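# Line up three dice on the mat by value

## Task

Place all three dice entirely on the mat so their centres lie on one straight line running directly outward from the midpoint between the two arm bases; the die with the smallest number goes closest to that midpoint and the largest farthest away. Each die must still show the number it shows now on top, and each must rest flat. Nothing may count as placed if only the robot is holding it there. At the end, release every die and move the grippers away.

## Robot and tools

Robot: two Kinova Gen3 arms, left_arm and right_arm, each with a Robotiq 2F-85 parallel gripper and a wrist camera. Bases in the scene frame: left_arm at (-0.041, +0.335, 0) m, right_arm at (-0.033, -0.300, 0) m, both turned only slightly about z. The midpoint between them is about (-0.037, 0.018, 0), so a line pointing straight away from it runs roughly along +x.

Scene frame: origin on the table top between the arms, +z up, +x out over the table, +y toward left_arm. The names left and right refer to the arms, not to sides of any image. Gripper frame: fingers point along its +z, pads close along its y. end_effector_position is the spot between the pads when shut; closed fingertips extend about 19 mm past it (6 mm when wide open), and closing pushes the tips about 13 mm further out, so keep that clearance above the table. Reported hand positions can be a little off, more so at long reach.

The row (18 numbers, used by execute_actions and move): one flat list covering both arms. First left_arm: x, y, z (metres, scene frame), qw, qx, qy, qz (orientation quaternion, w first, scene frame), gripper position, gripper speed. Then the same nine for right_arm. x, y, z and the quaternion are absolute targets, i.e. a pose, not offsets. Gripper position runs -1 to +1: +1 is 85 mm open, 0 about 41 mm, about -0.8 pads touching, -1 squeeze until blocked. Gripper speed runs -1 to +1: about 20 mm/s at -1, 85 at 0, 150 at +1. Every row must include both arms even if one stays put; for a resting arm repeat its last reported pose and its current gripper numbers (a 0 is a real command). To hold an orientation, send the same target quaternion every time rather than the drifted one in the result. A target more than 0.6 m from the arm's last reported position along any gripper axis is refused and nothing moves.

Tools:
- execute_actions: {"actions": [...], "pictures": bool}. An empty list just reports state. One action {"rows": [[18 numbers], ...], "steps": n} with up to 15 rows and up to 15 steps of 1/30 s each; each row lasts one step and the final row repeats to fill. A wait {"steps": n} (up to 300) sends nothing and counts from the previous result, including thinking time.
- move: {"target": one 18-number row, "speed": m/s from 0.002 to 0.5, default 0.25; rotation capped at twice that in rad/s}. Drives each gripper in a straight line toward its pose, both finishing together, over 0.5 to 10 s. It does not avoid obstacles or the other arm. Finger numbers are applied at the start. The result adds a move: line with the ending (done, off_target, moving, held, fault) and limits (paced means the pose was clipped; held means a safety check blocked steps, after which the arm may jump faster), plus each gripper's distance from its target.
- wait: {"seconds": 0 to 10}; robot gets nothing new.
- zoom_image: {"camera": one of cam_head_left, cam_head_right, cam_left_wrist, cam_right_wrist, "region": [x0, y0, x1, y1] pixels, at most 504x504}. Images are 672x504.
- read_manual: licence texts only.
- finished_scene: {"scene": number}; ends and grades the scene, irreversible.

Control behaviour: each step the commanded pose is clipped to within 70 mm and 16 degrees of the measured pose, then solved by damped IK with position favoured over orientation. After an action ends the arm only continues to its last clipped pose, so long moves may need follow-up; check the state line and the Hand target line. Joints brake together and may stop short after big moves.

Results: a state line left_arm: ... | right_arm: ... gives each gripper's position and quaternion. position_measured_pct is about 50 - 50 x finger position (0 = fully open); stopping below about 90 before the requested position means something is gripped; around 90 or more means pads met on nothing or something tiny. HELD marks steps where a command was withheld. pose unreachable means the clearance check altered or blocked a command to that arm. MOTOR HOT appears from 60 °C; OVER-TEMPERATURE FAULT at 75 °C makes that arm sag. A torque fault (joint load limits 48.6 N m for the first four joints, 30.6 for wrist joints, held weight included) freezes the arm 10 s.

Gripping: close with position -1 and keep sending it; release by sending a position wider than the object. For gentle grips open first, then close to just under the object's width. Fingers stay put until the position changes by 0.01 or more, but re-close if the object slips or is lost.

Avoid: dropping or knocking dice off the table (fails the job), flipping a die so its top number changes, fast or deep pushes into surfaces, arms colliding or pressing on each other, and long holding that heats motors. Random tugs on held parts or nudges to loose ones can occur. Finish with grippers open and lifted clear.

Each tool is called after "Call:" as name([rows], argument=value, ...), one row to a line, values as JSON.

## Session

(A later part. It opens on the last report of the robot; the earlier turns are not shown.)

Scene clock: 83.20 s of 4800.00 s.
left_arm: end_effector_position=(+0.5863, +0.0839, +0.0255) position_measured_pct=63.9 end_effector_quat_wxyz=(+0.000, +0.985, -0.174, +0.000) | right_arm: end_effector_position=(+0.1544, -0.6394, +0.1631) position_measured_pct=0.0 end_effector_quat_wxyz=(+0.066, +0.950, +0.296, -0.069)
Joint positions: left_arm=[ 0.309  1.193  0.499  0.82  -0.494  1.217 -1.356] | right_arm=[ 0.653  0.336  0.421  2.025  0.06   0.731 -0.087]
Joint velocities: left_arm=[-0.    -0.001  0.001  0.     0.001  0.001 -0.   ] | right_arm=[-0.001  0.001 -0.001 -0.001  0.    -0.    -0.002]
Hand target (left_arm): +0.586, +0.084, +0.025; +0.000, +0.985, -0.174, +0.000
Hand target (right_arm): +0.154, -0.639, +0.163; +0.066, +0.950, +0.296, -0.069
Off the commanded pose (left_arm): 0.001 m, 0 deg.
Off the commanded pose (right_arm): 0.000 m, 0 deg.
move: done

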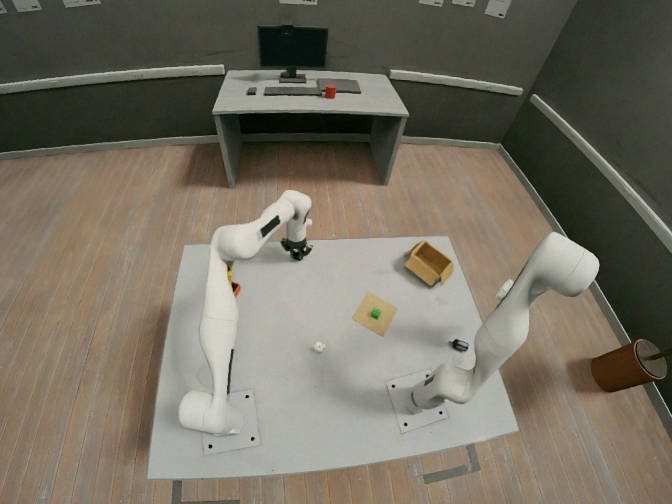

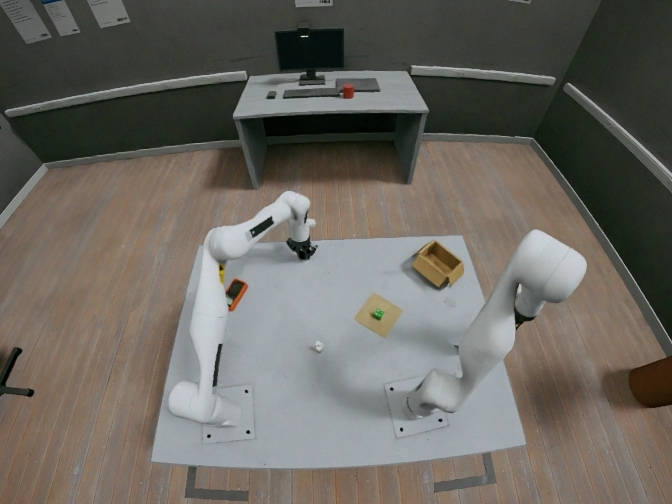

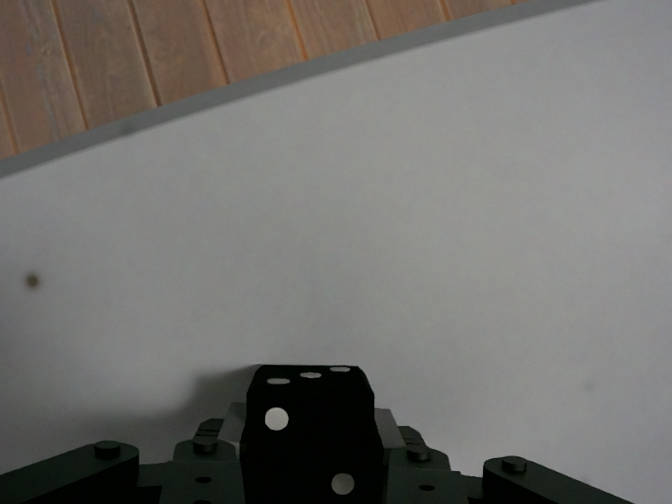

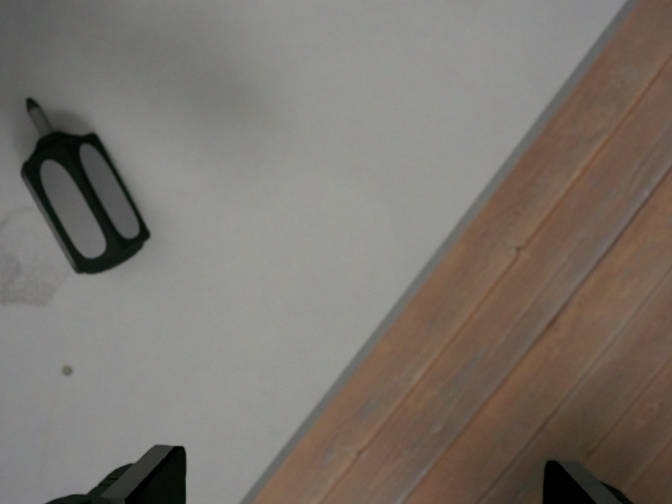

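Call:
move(target=[0.57,0.07,0.10,0,0.985,-0.174,0,-1,0.5, 0.1544,-0.6394,0.1631,0.066,0.95,0.296,-0.069,1,0], speed=0.15)

Call:
move(target=[0.268,-0.1822,0.08,0,0.958,-0.2865,0,-1,0.5, 0.1544,-0.6394,0.1631,0.066,0.95,0.296,-0.069,1,0])

Call:
move(target=[0.268,-0.1822,0.027,0,0.958,-0.2865,0,-1,0.5, 0.1544,-0.6394,0.1631,0.066,0.95,0.296,-0.069,1,0], speed=0.06)

Call:
move(target=[0.268,-0.1822,0.027,0,0.958,-0.2865,0,1,0.5, 0.1544,-0.6394,0.1631,0.066,0.95,0.296,-0.069,1,0])

Call:
move(target=[0.268,-0.1822,0.08,0,0.958,-0.2865,0,1,0.5, 0.1544,-0.6394,0.1631,0.066,0.95,0.296,-0.069,1,0], speed=0.12)

Call:
move(target=[0.301,-0.204,0.08,0,0.958,-0.2865,0,1,0.5, 0.1544,-0.6394,0.1631,0.066,0.95,0.296,-0.069,1,0], speed=0.12)

Call:
move(target=[0.301,-0.204,0.027,0,0.958,-0.2865,0,1,0.5, 0.1544,-0.6394,0.1631,0.066,0.95,0.296,-0.069,1,0], speed=0.06)

Scene clock: 95.17 s of 4800.00 s.
left_arm: end_effector_position=(+0.5700, +0.0700, +0.0998) position_measured_pct=63.9 end_effector_quat_wxyz=(-0.000, +0.985, -0.174, -0.000) | right_arm: end_effector_position=(+0.1544, -0.6394, +0.1631) position_measured_pct=0.0 end_effector_quat_wxyz=(+0.066, +0.950, +0.296, -0.069)
Joint positions: left_arm=[ 0.329  1.085  0.52   0.817 -0.47   1.328 -1.337] | right_arm=[ 0.653  0.336  0.421  2.025  0.06   0.731 -0.087]
Joint velocities: left_arm=[ 0.001 -0.003 -0.     0.001  0.     0.001  0.001] | right_arm=[-0.001 -0.    -0.     0.    -0.001  0.     0.   ]
Hand target (left_arm): +0.570, +0.070, +0.100; -0.000, +0.985, -0.174, -0.000
Hand target (right_arm): +0.154, -0.639, +0.163; +0.066, +0.950, +0.296, -0.069
Off the commanded pose (left_arm): 0.000 m, 0 deg.
Off the commanded pose (right_arm): 0.000 m, 0 deg.
After step 90, 8.13 s passed at rest.
move: done

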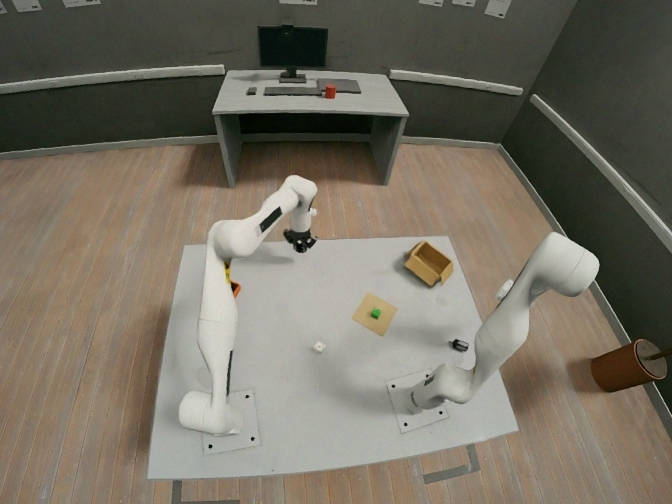

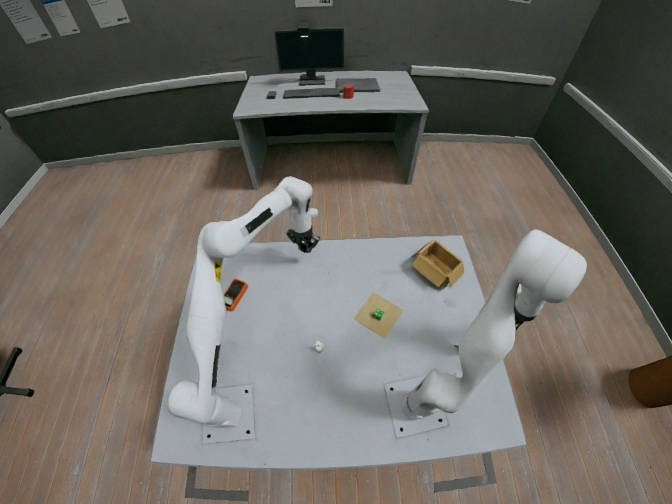

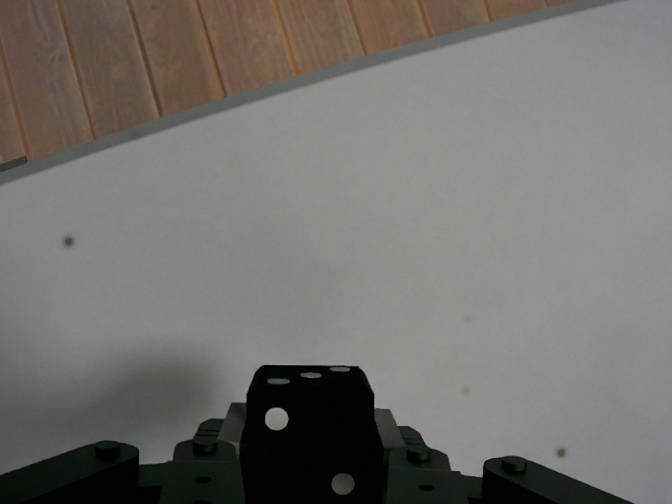

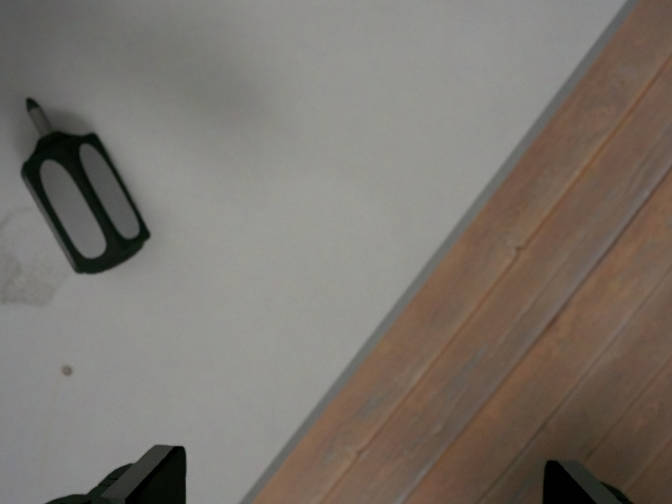

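Scene clock: 97.13 s of 4800.00 s.
left_arm: end_effector_position=(+0.2696, -0.1814, +0.0801) position_measured_pct=63.9 end_effector_quat_wxyz=(-0.002, +0.958, -0.286, +0.000) | right_arm: end_effector_position=(+0.1544, -0.6394, +0.1631) position_measured_pct=0.0 end_effector_quat_wxyz=(+0.066, +0.950, +0.296, -0.069)
Joint positions: left_arm=[ 0.865  0.959  0.541  1.202 -0.493  1.11  -0.845] | right_arm=[ 0.653  0.336  0.421  2.025  0.06   0.731 -0.087]
Joint velocities: left_arm=[ 0.008  0.003  0.002 -0.002 -0.002  0.001  0.001] | right_arm=[ 0.001  0.    -0.001 -0.    -0.001  0.    -0.001]
Hand target (left_arm): +0.269, -0.182, +0.080; -0.002, +0.958, -0.286, +0.000
Hand target (right_arm): +0.154, -0.639, +0.163; +0.066, +0.950, +0.296, -0.069
Off the commanded pose (left_arm): 0.002 m, 0 deg.
Off the commanded pose (right_arm): 0.000 m, 0 deg.
move: done

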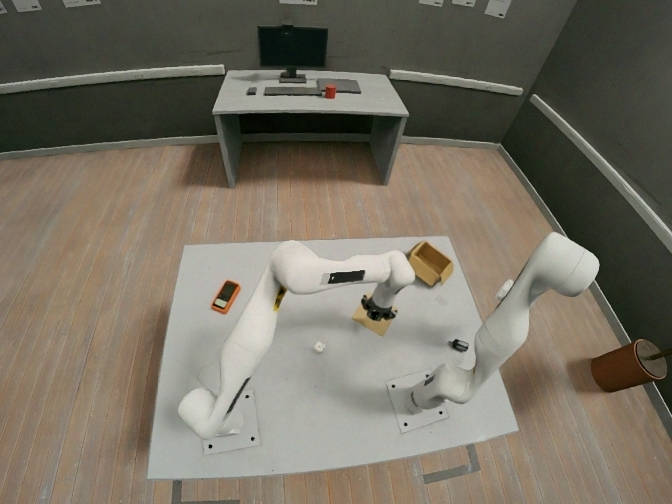

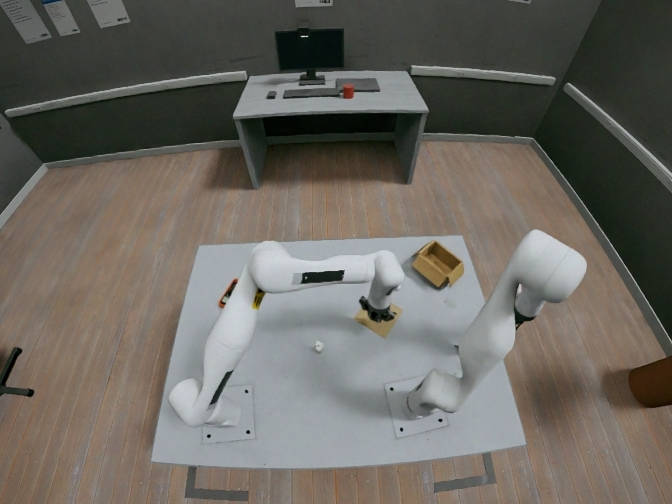

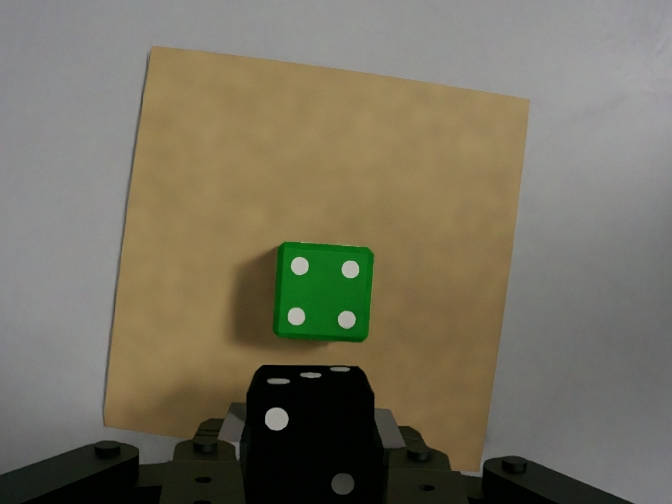

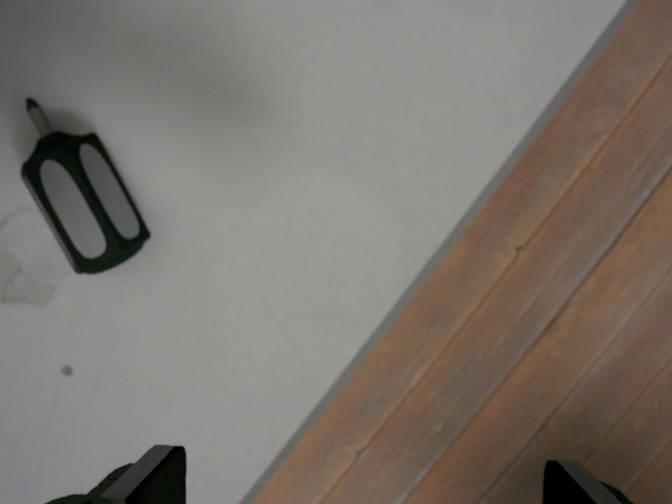

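Scene clock: 98.27 s of 4800.00 s.
left_arm: end_effector_position=(+0.2686, -0.1829, +0.0290) position_measured_pct=63.9 end_effector_quat_wxyz=(+0.001, +0.958, -0.286, +0.001) | right_arm: end_effector_position=(+0.1544, -0.6394, +0.1631) position_measured_pct=0.0 end_effector_quat_wxyz=(+0.066, +0.950, +0.296, -0.069)
Joint positions: left_arm=[ 0.874  1.026  0.516  1.238 -0.524  1.005 -0.821] | right_arm=[ 0.653  0.336  0.421  2.025  0.06   0.731 -0.087]
Joint velocities: left_arm=[ 0.001  0.001 -0.002 -0.001 -0.001 -0.001 -0.   ] | right_arm=[-0.002  0.002 -0.    -0.     0.    -0.    -0.002]
Hand target (left_arm): +0.268, -0.182, +0.027; -0.000, +0.958, -0.286, +0.000
Hand target (right_arm): +0.154, -0.639, +0.163; +0.066, +0.950, +0.296, -0.069
Off the commanded pose (left_arm): 0.002 m, 0 deg.
Off the commanded pose (right_arm): 0.000 m, 0 deg.
move: done

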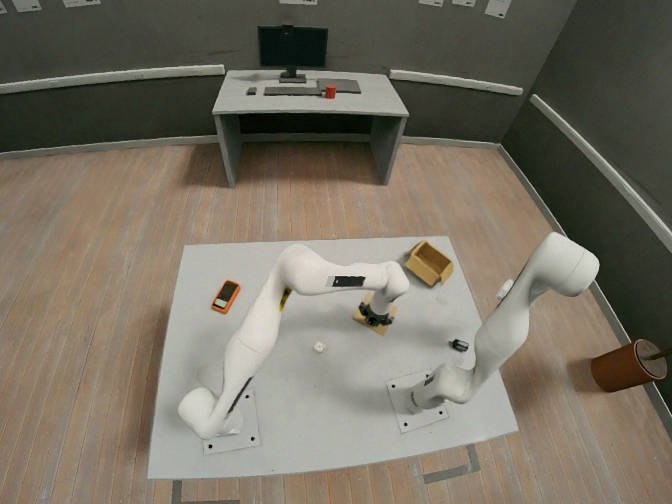

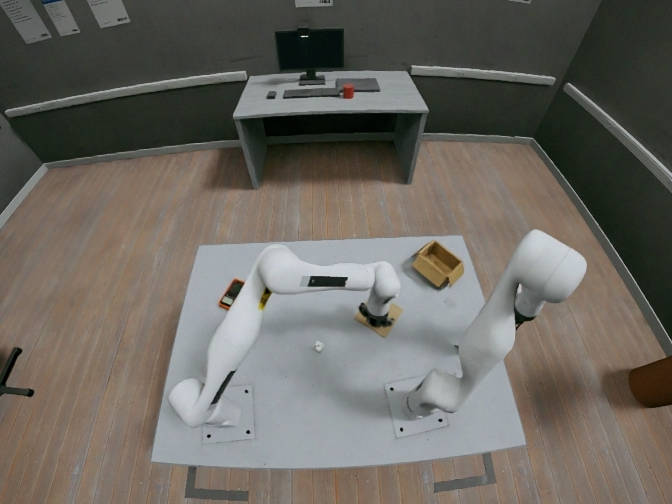

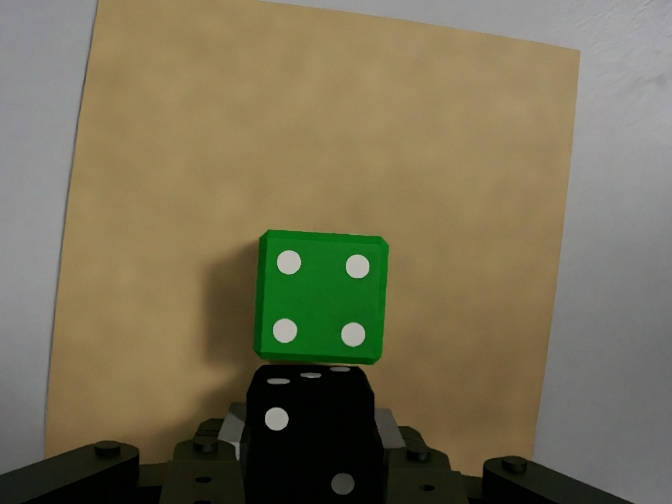

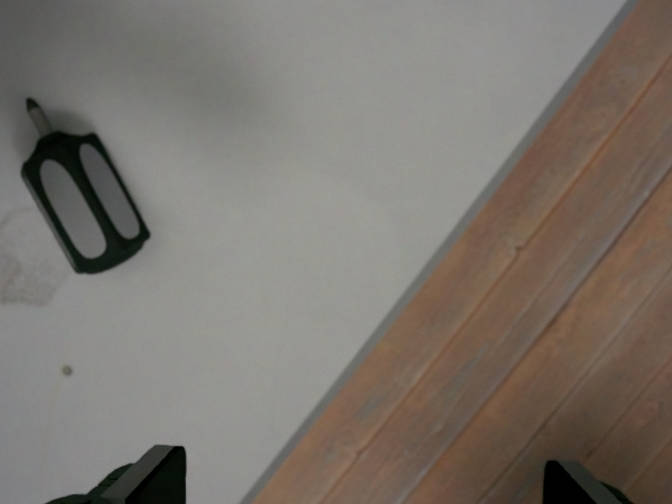

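Scene clock: 99.17 s of 4800.00 s.
left_arm: end_effector_position=(+0.2680, -0.1822, +0.0270) position_measured_pct=0.0 end_effector_quat_wxyz=(+0.000, +0.958, -0.287, +0.000) | right_arm: end_effector_position=(+0.1544, -0.6394, +0.1631) position_measured_pct=0.0 end_effector_quat_wxyz=(+0.066, +0.950, +0.296, -0.069)
Joint positions: left_arm=[ 0.874  1.029  0.515  1.239 -0.524  1.004 -0.821] | right_arm=[ 0.653  0.336  0.421  2.025  0.06   0.731 -0.087]
Joint velocities: left_arm=[-0.     0.     0.     0.001  0.001  0.    -0.001] | right_arm=[-0.001  0.001 -0.    -0.    -0.002  0.    -0.001]
Hand target (left_arm): +0.268, -0.182, +0.027; +0.000, +0.958, -0.287, -0.000
Hand target (right_arm): +0.154, -0.639, +0.163; +0.066, +0.950, +0.296, -0.069
Off the commanded pose (left_arm): 0.000 m, 0 deg.
Off the commanded pose (right_arm): 0.000 m, 0 deg.
move: done

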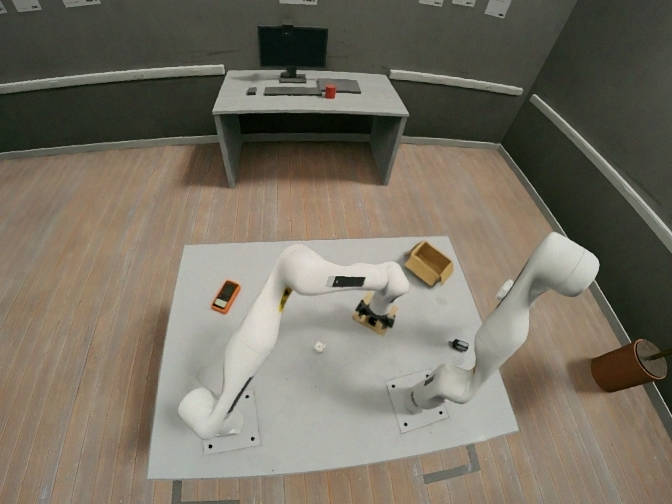

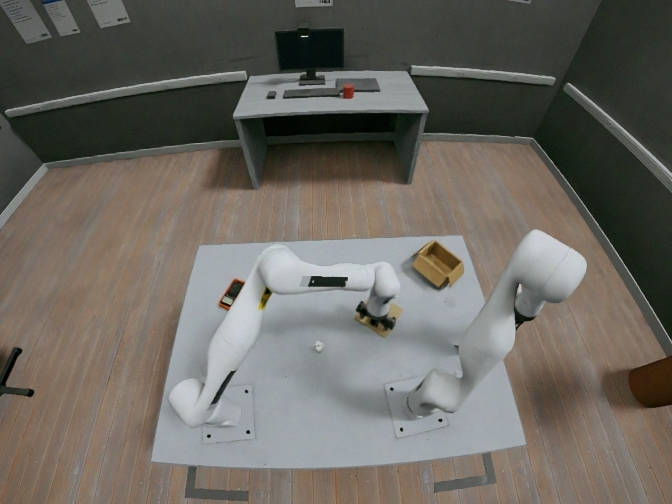

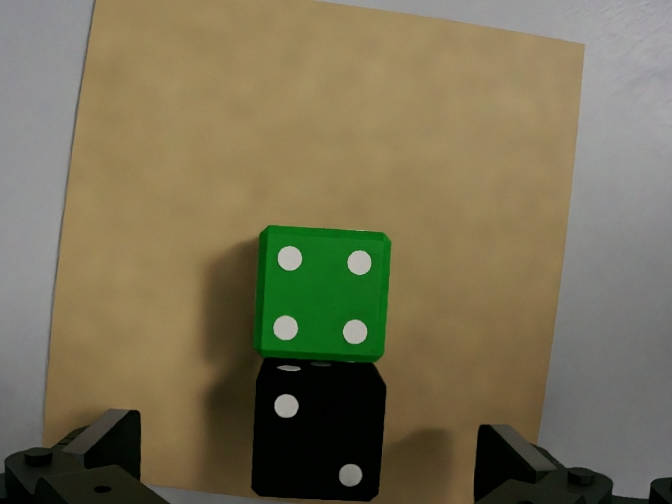

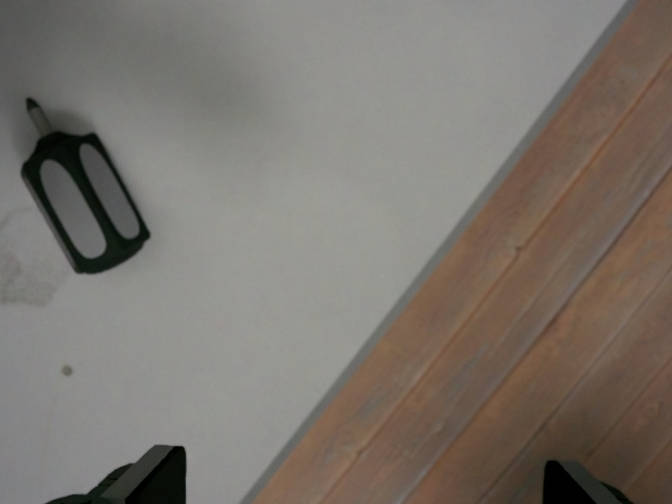

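Scene clock: 99.90 s of 4800.00 s.
left_arm: end_effector_position=(+0.2679, -0.1822, +0.0798) position_measured_pct=0.0 end_effector_quat_wxyz=(-0.000, +0.958, -0.287, -0.000) | right_arm: end_effector_position=(+0.1544, -0.6394, +0.1631) position_measured_pct=0.0 end_effector_quat_wxyz=(+0.066, +0.950, +0.296, -0.069)
Joint positions: left_arm=[ 0.865  0.958  0.544  1.205 -0.493  1.106 -0.844] | right_arm=[ 0.653  0.336  0.421  2.025  0.06   0.731 -0.087]
Joint velocities: left_arm=[-0.    -0.003  0.    -0.001  0.001 -0.    -0.001] | right_arm=[-0.     0.     0.     0.002  0.001 -0.    -0.001]
Hand target (left_arm): +0.268, -0.182, +0.080; +0.000, +0.958, -0.287, -0.000
Hand target (right_arm): +0.154, -0.639, +0.163; +0.066, +0.950, +0.296, -0.069
Off the commanded pose (left_arm): 0.000 m, 0 deg.
Off the commanded pose (right_arm): 0.000 m, 0 deg.
move: done

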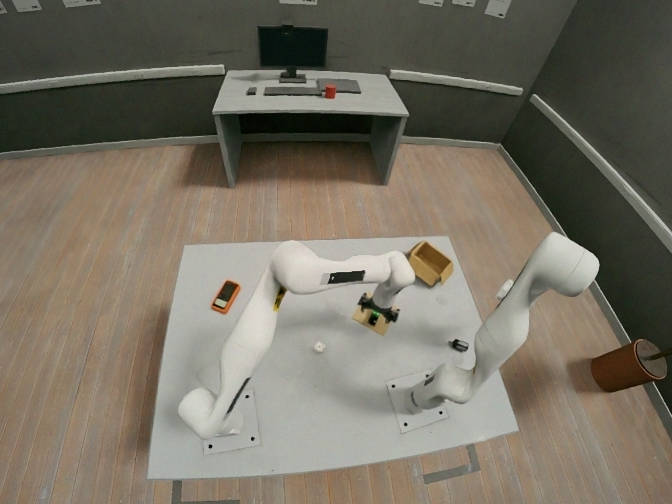

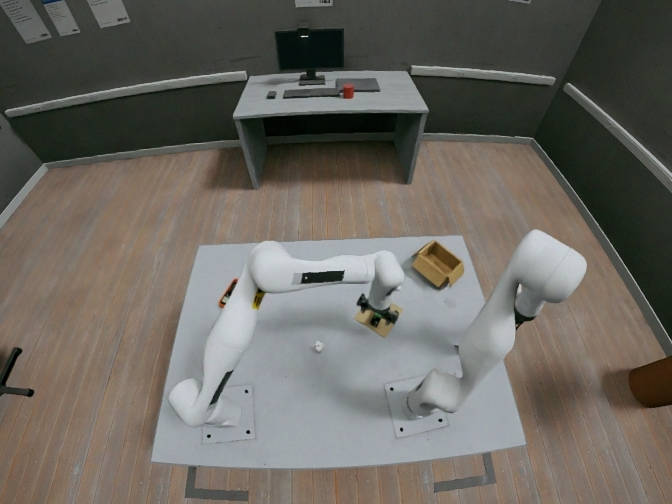

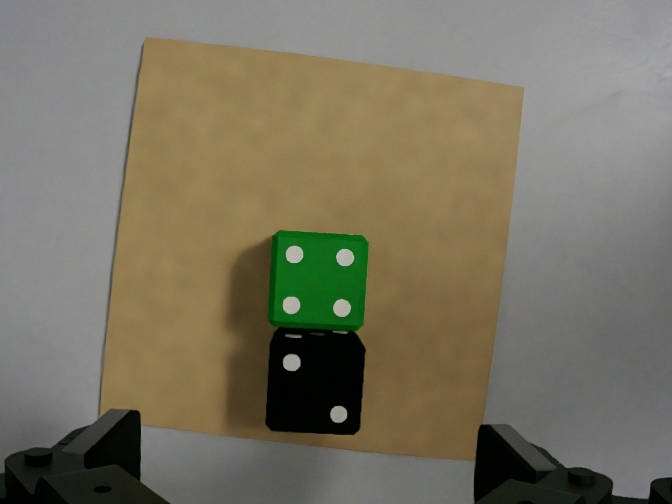

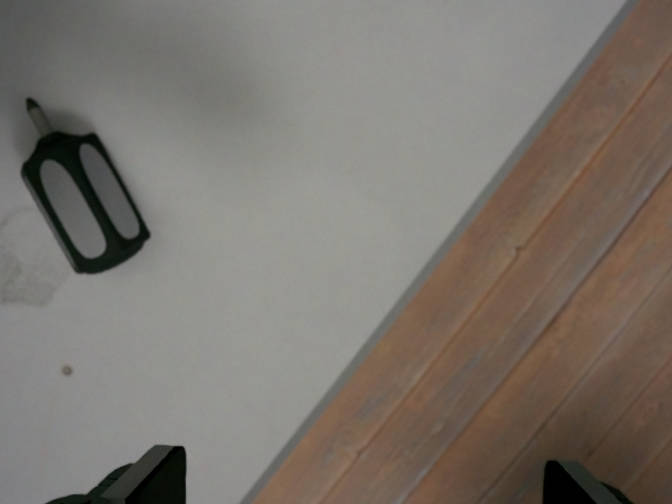

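Scene clock: 100.67 s of 4800.00 s.
left_arm: end_effector_position=(+0.3012, -0.2041, +0.0805) position_measured_pct=0.0 end_effector_quat_wxyz=(+0.000, +0.958, -0.287, +0.000) | right_arm: end_effector_position=(+0.1544, -0.6394, +0.1631) position_measured_pct=0.0 end_effector_quat_wxyz=(+0.066, +0.950, +0.296, -0.069)
Joint positions: left_arm=[ 0.876  1.037  0.544  1.016 -0.498  1.204 -0.913] | right_arm=[ 0.653  0.336  0.421  2.025  0.06   0.731 -0.087]
Joint velocities: left_arm=[ 0.004  0.008 -0.002 -0.004  0.001  0.    -0.   ] | right_arm=[-0.    -0.     0.001 -0.002 -0.    -0.     0.001]
Hand target (left_arm): +0.301, -0.204, +0.080; +0.000, +0.958, -0.287, -0.000
Hand target (right_arm): +0.154, -0.639, +0.163; +0.066, +0.950, +0.296, -0.069
Off the commanded pose (left_arm): 0.001 m, 0 deg.
Off the commanded pose (right_arm): 0.000 m, 0 deg.
move: done

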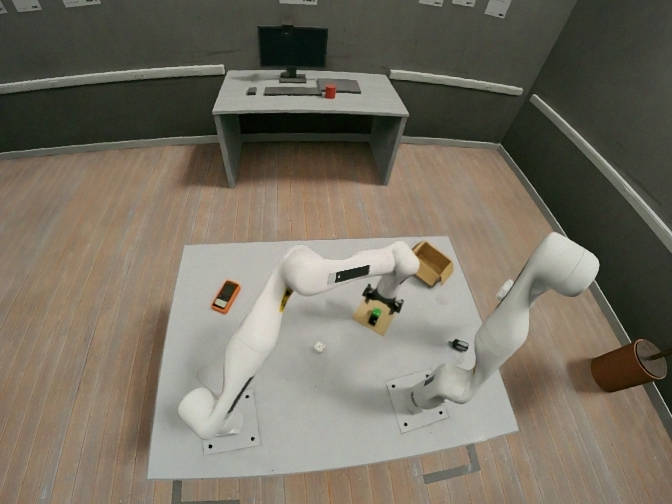

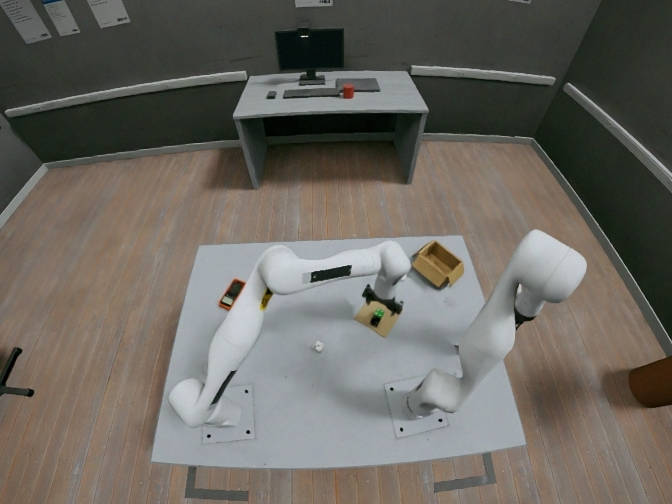

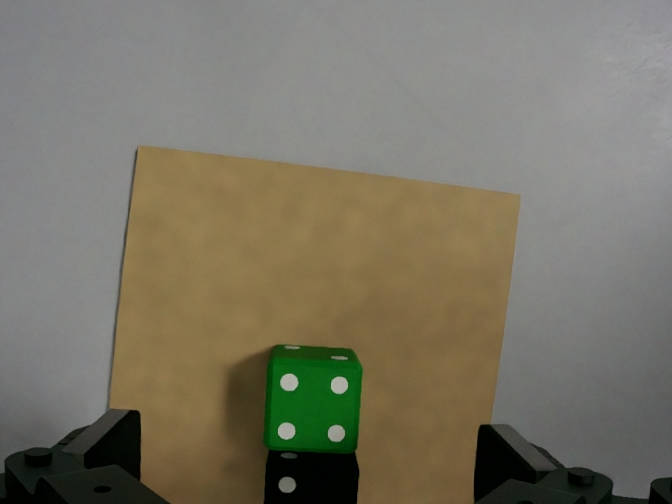

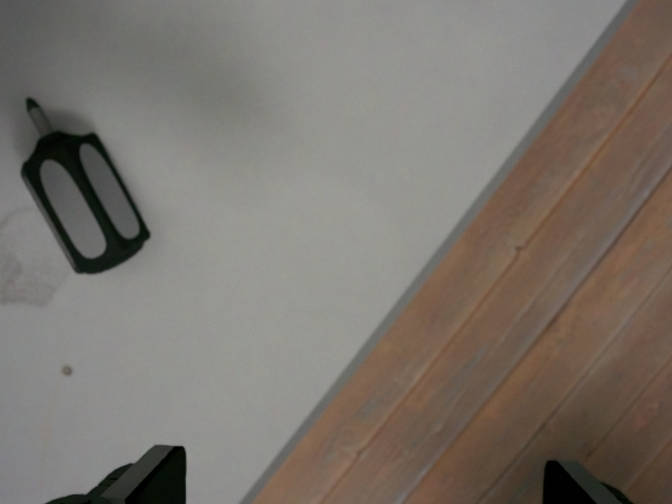

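Scene clock: 101.83 s of 4800.00 s.
left_arm: end_effector_position=(+0.3011, -0.2040, +0.0271) position_measured_pct=0.0 end_effector_quat_wxyz=(-0.000, +0.958, -0.286, +0.000) | right_arm: end_effector_position=(+0.1544, -0.6394, +0.1631) position_measured_pct=0.0 end_effector_quat_wxyz=(+0.066, +0.950, +0.296, -0.069)
Joint positions: left_arm=[ 0.88   1.104  0.521  1.053 -0.521  1.104 -0.893] | right_arm=[ 0.653  0.336  0.421  2.025  0.06   0.731 -0.087]
Joint velocities: left_arm=[-0.001  0.002 -0.001 -0.     0.001 -0.001  0.001] | right_arm=[ 0.001  0.001 -0.001 -0.     0.     0.     0.001]
Hand target (left_arm): +0.301, -0.204, +0.027; -0.000, +0.958, -0.286, +0.000
Hand target (right_arm): +0.154, -0.639, +0.163; +0.066, +0.950, +0.296, -0.069
Off the commanded pose (left_arm): 0.000 m, 0 deg.
Off the commanded pose (right_arm): 0.000 m, 0 deg.
move: done

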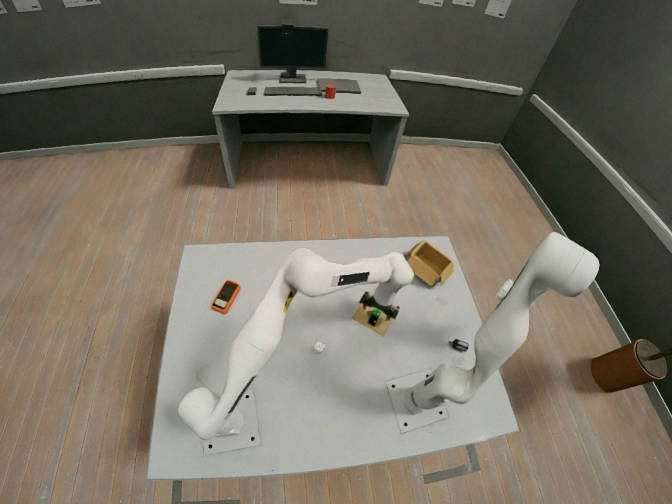

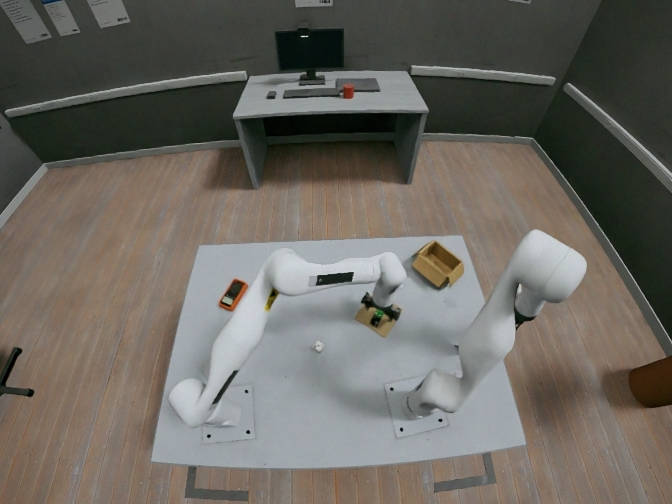

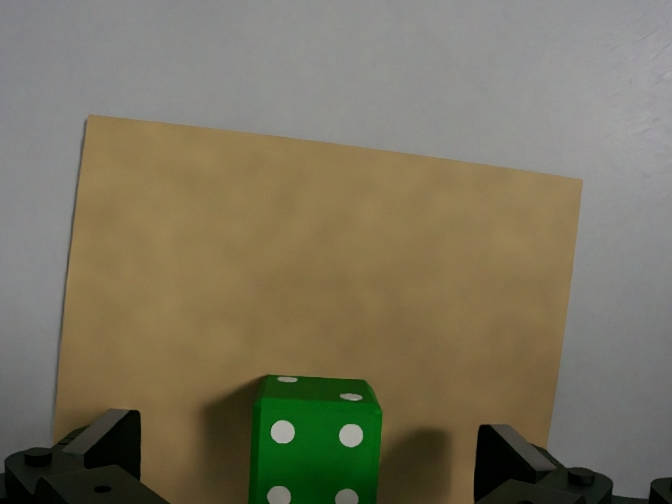

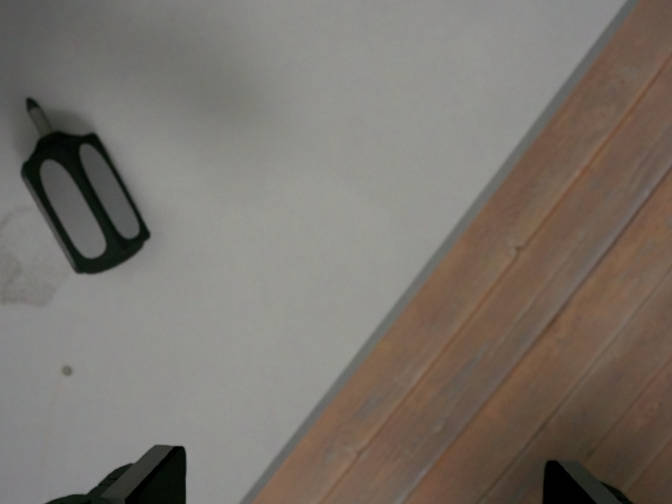

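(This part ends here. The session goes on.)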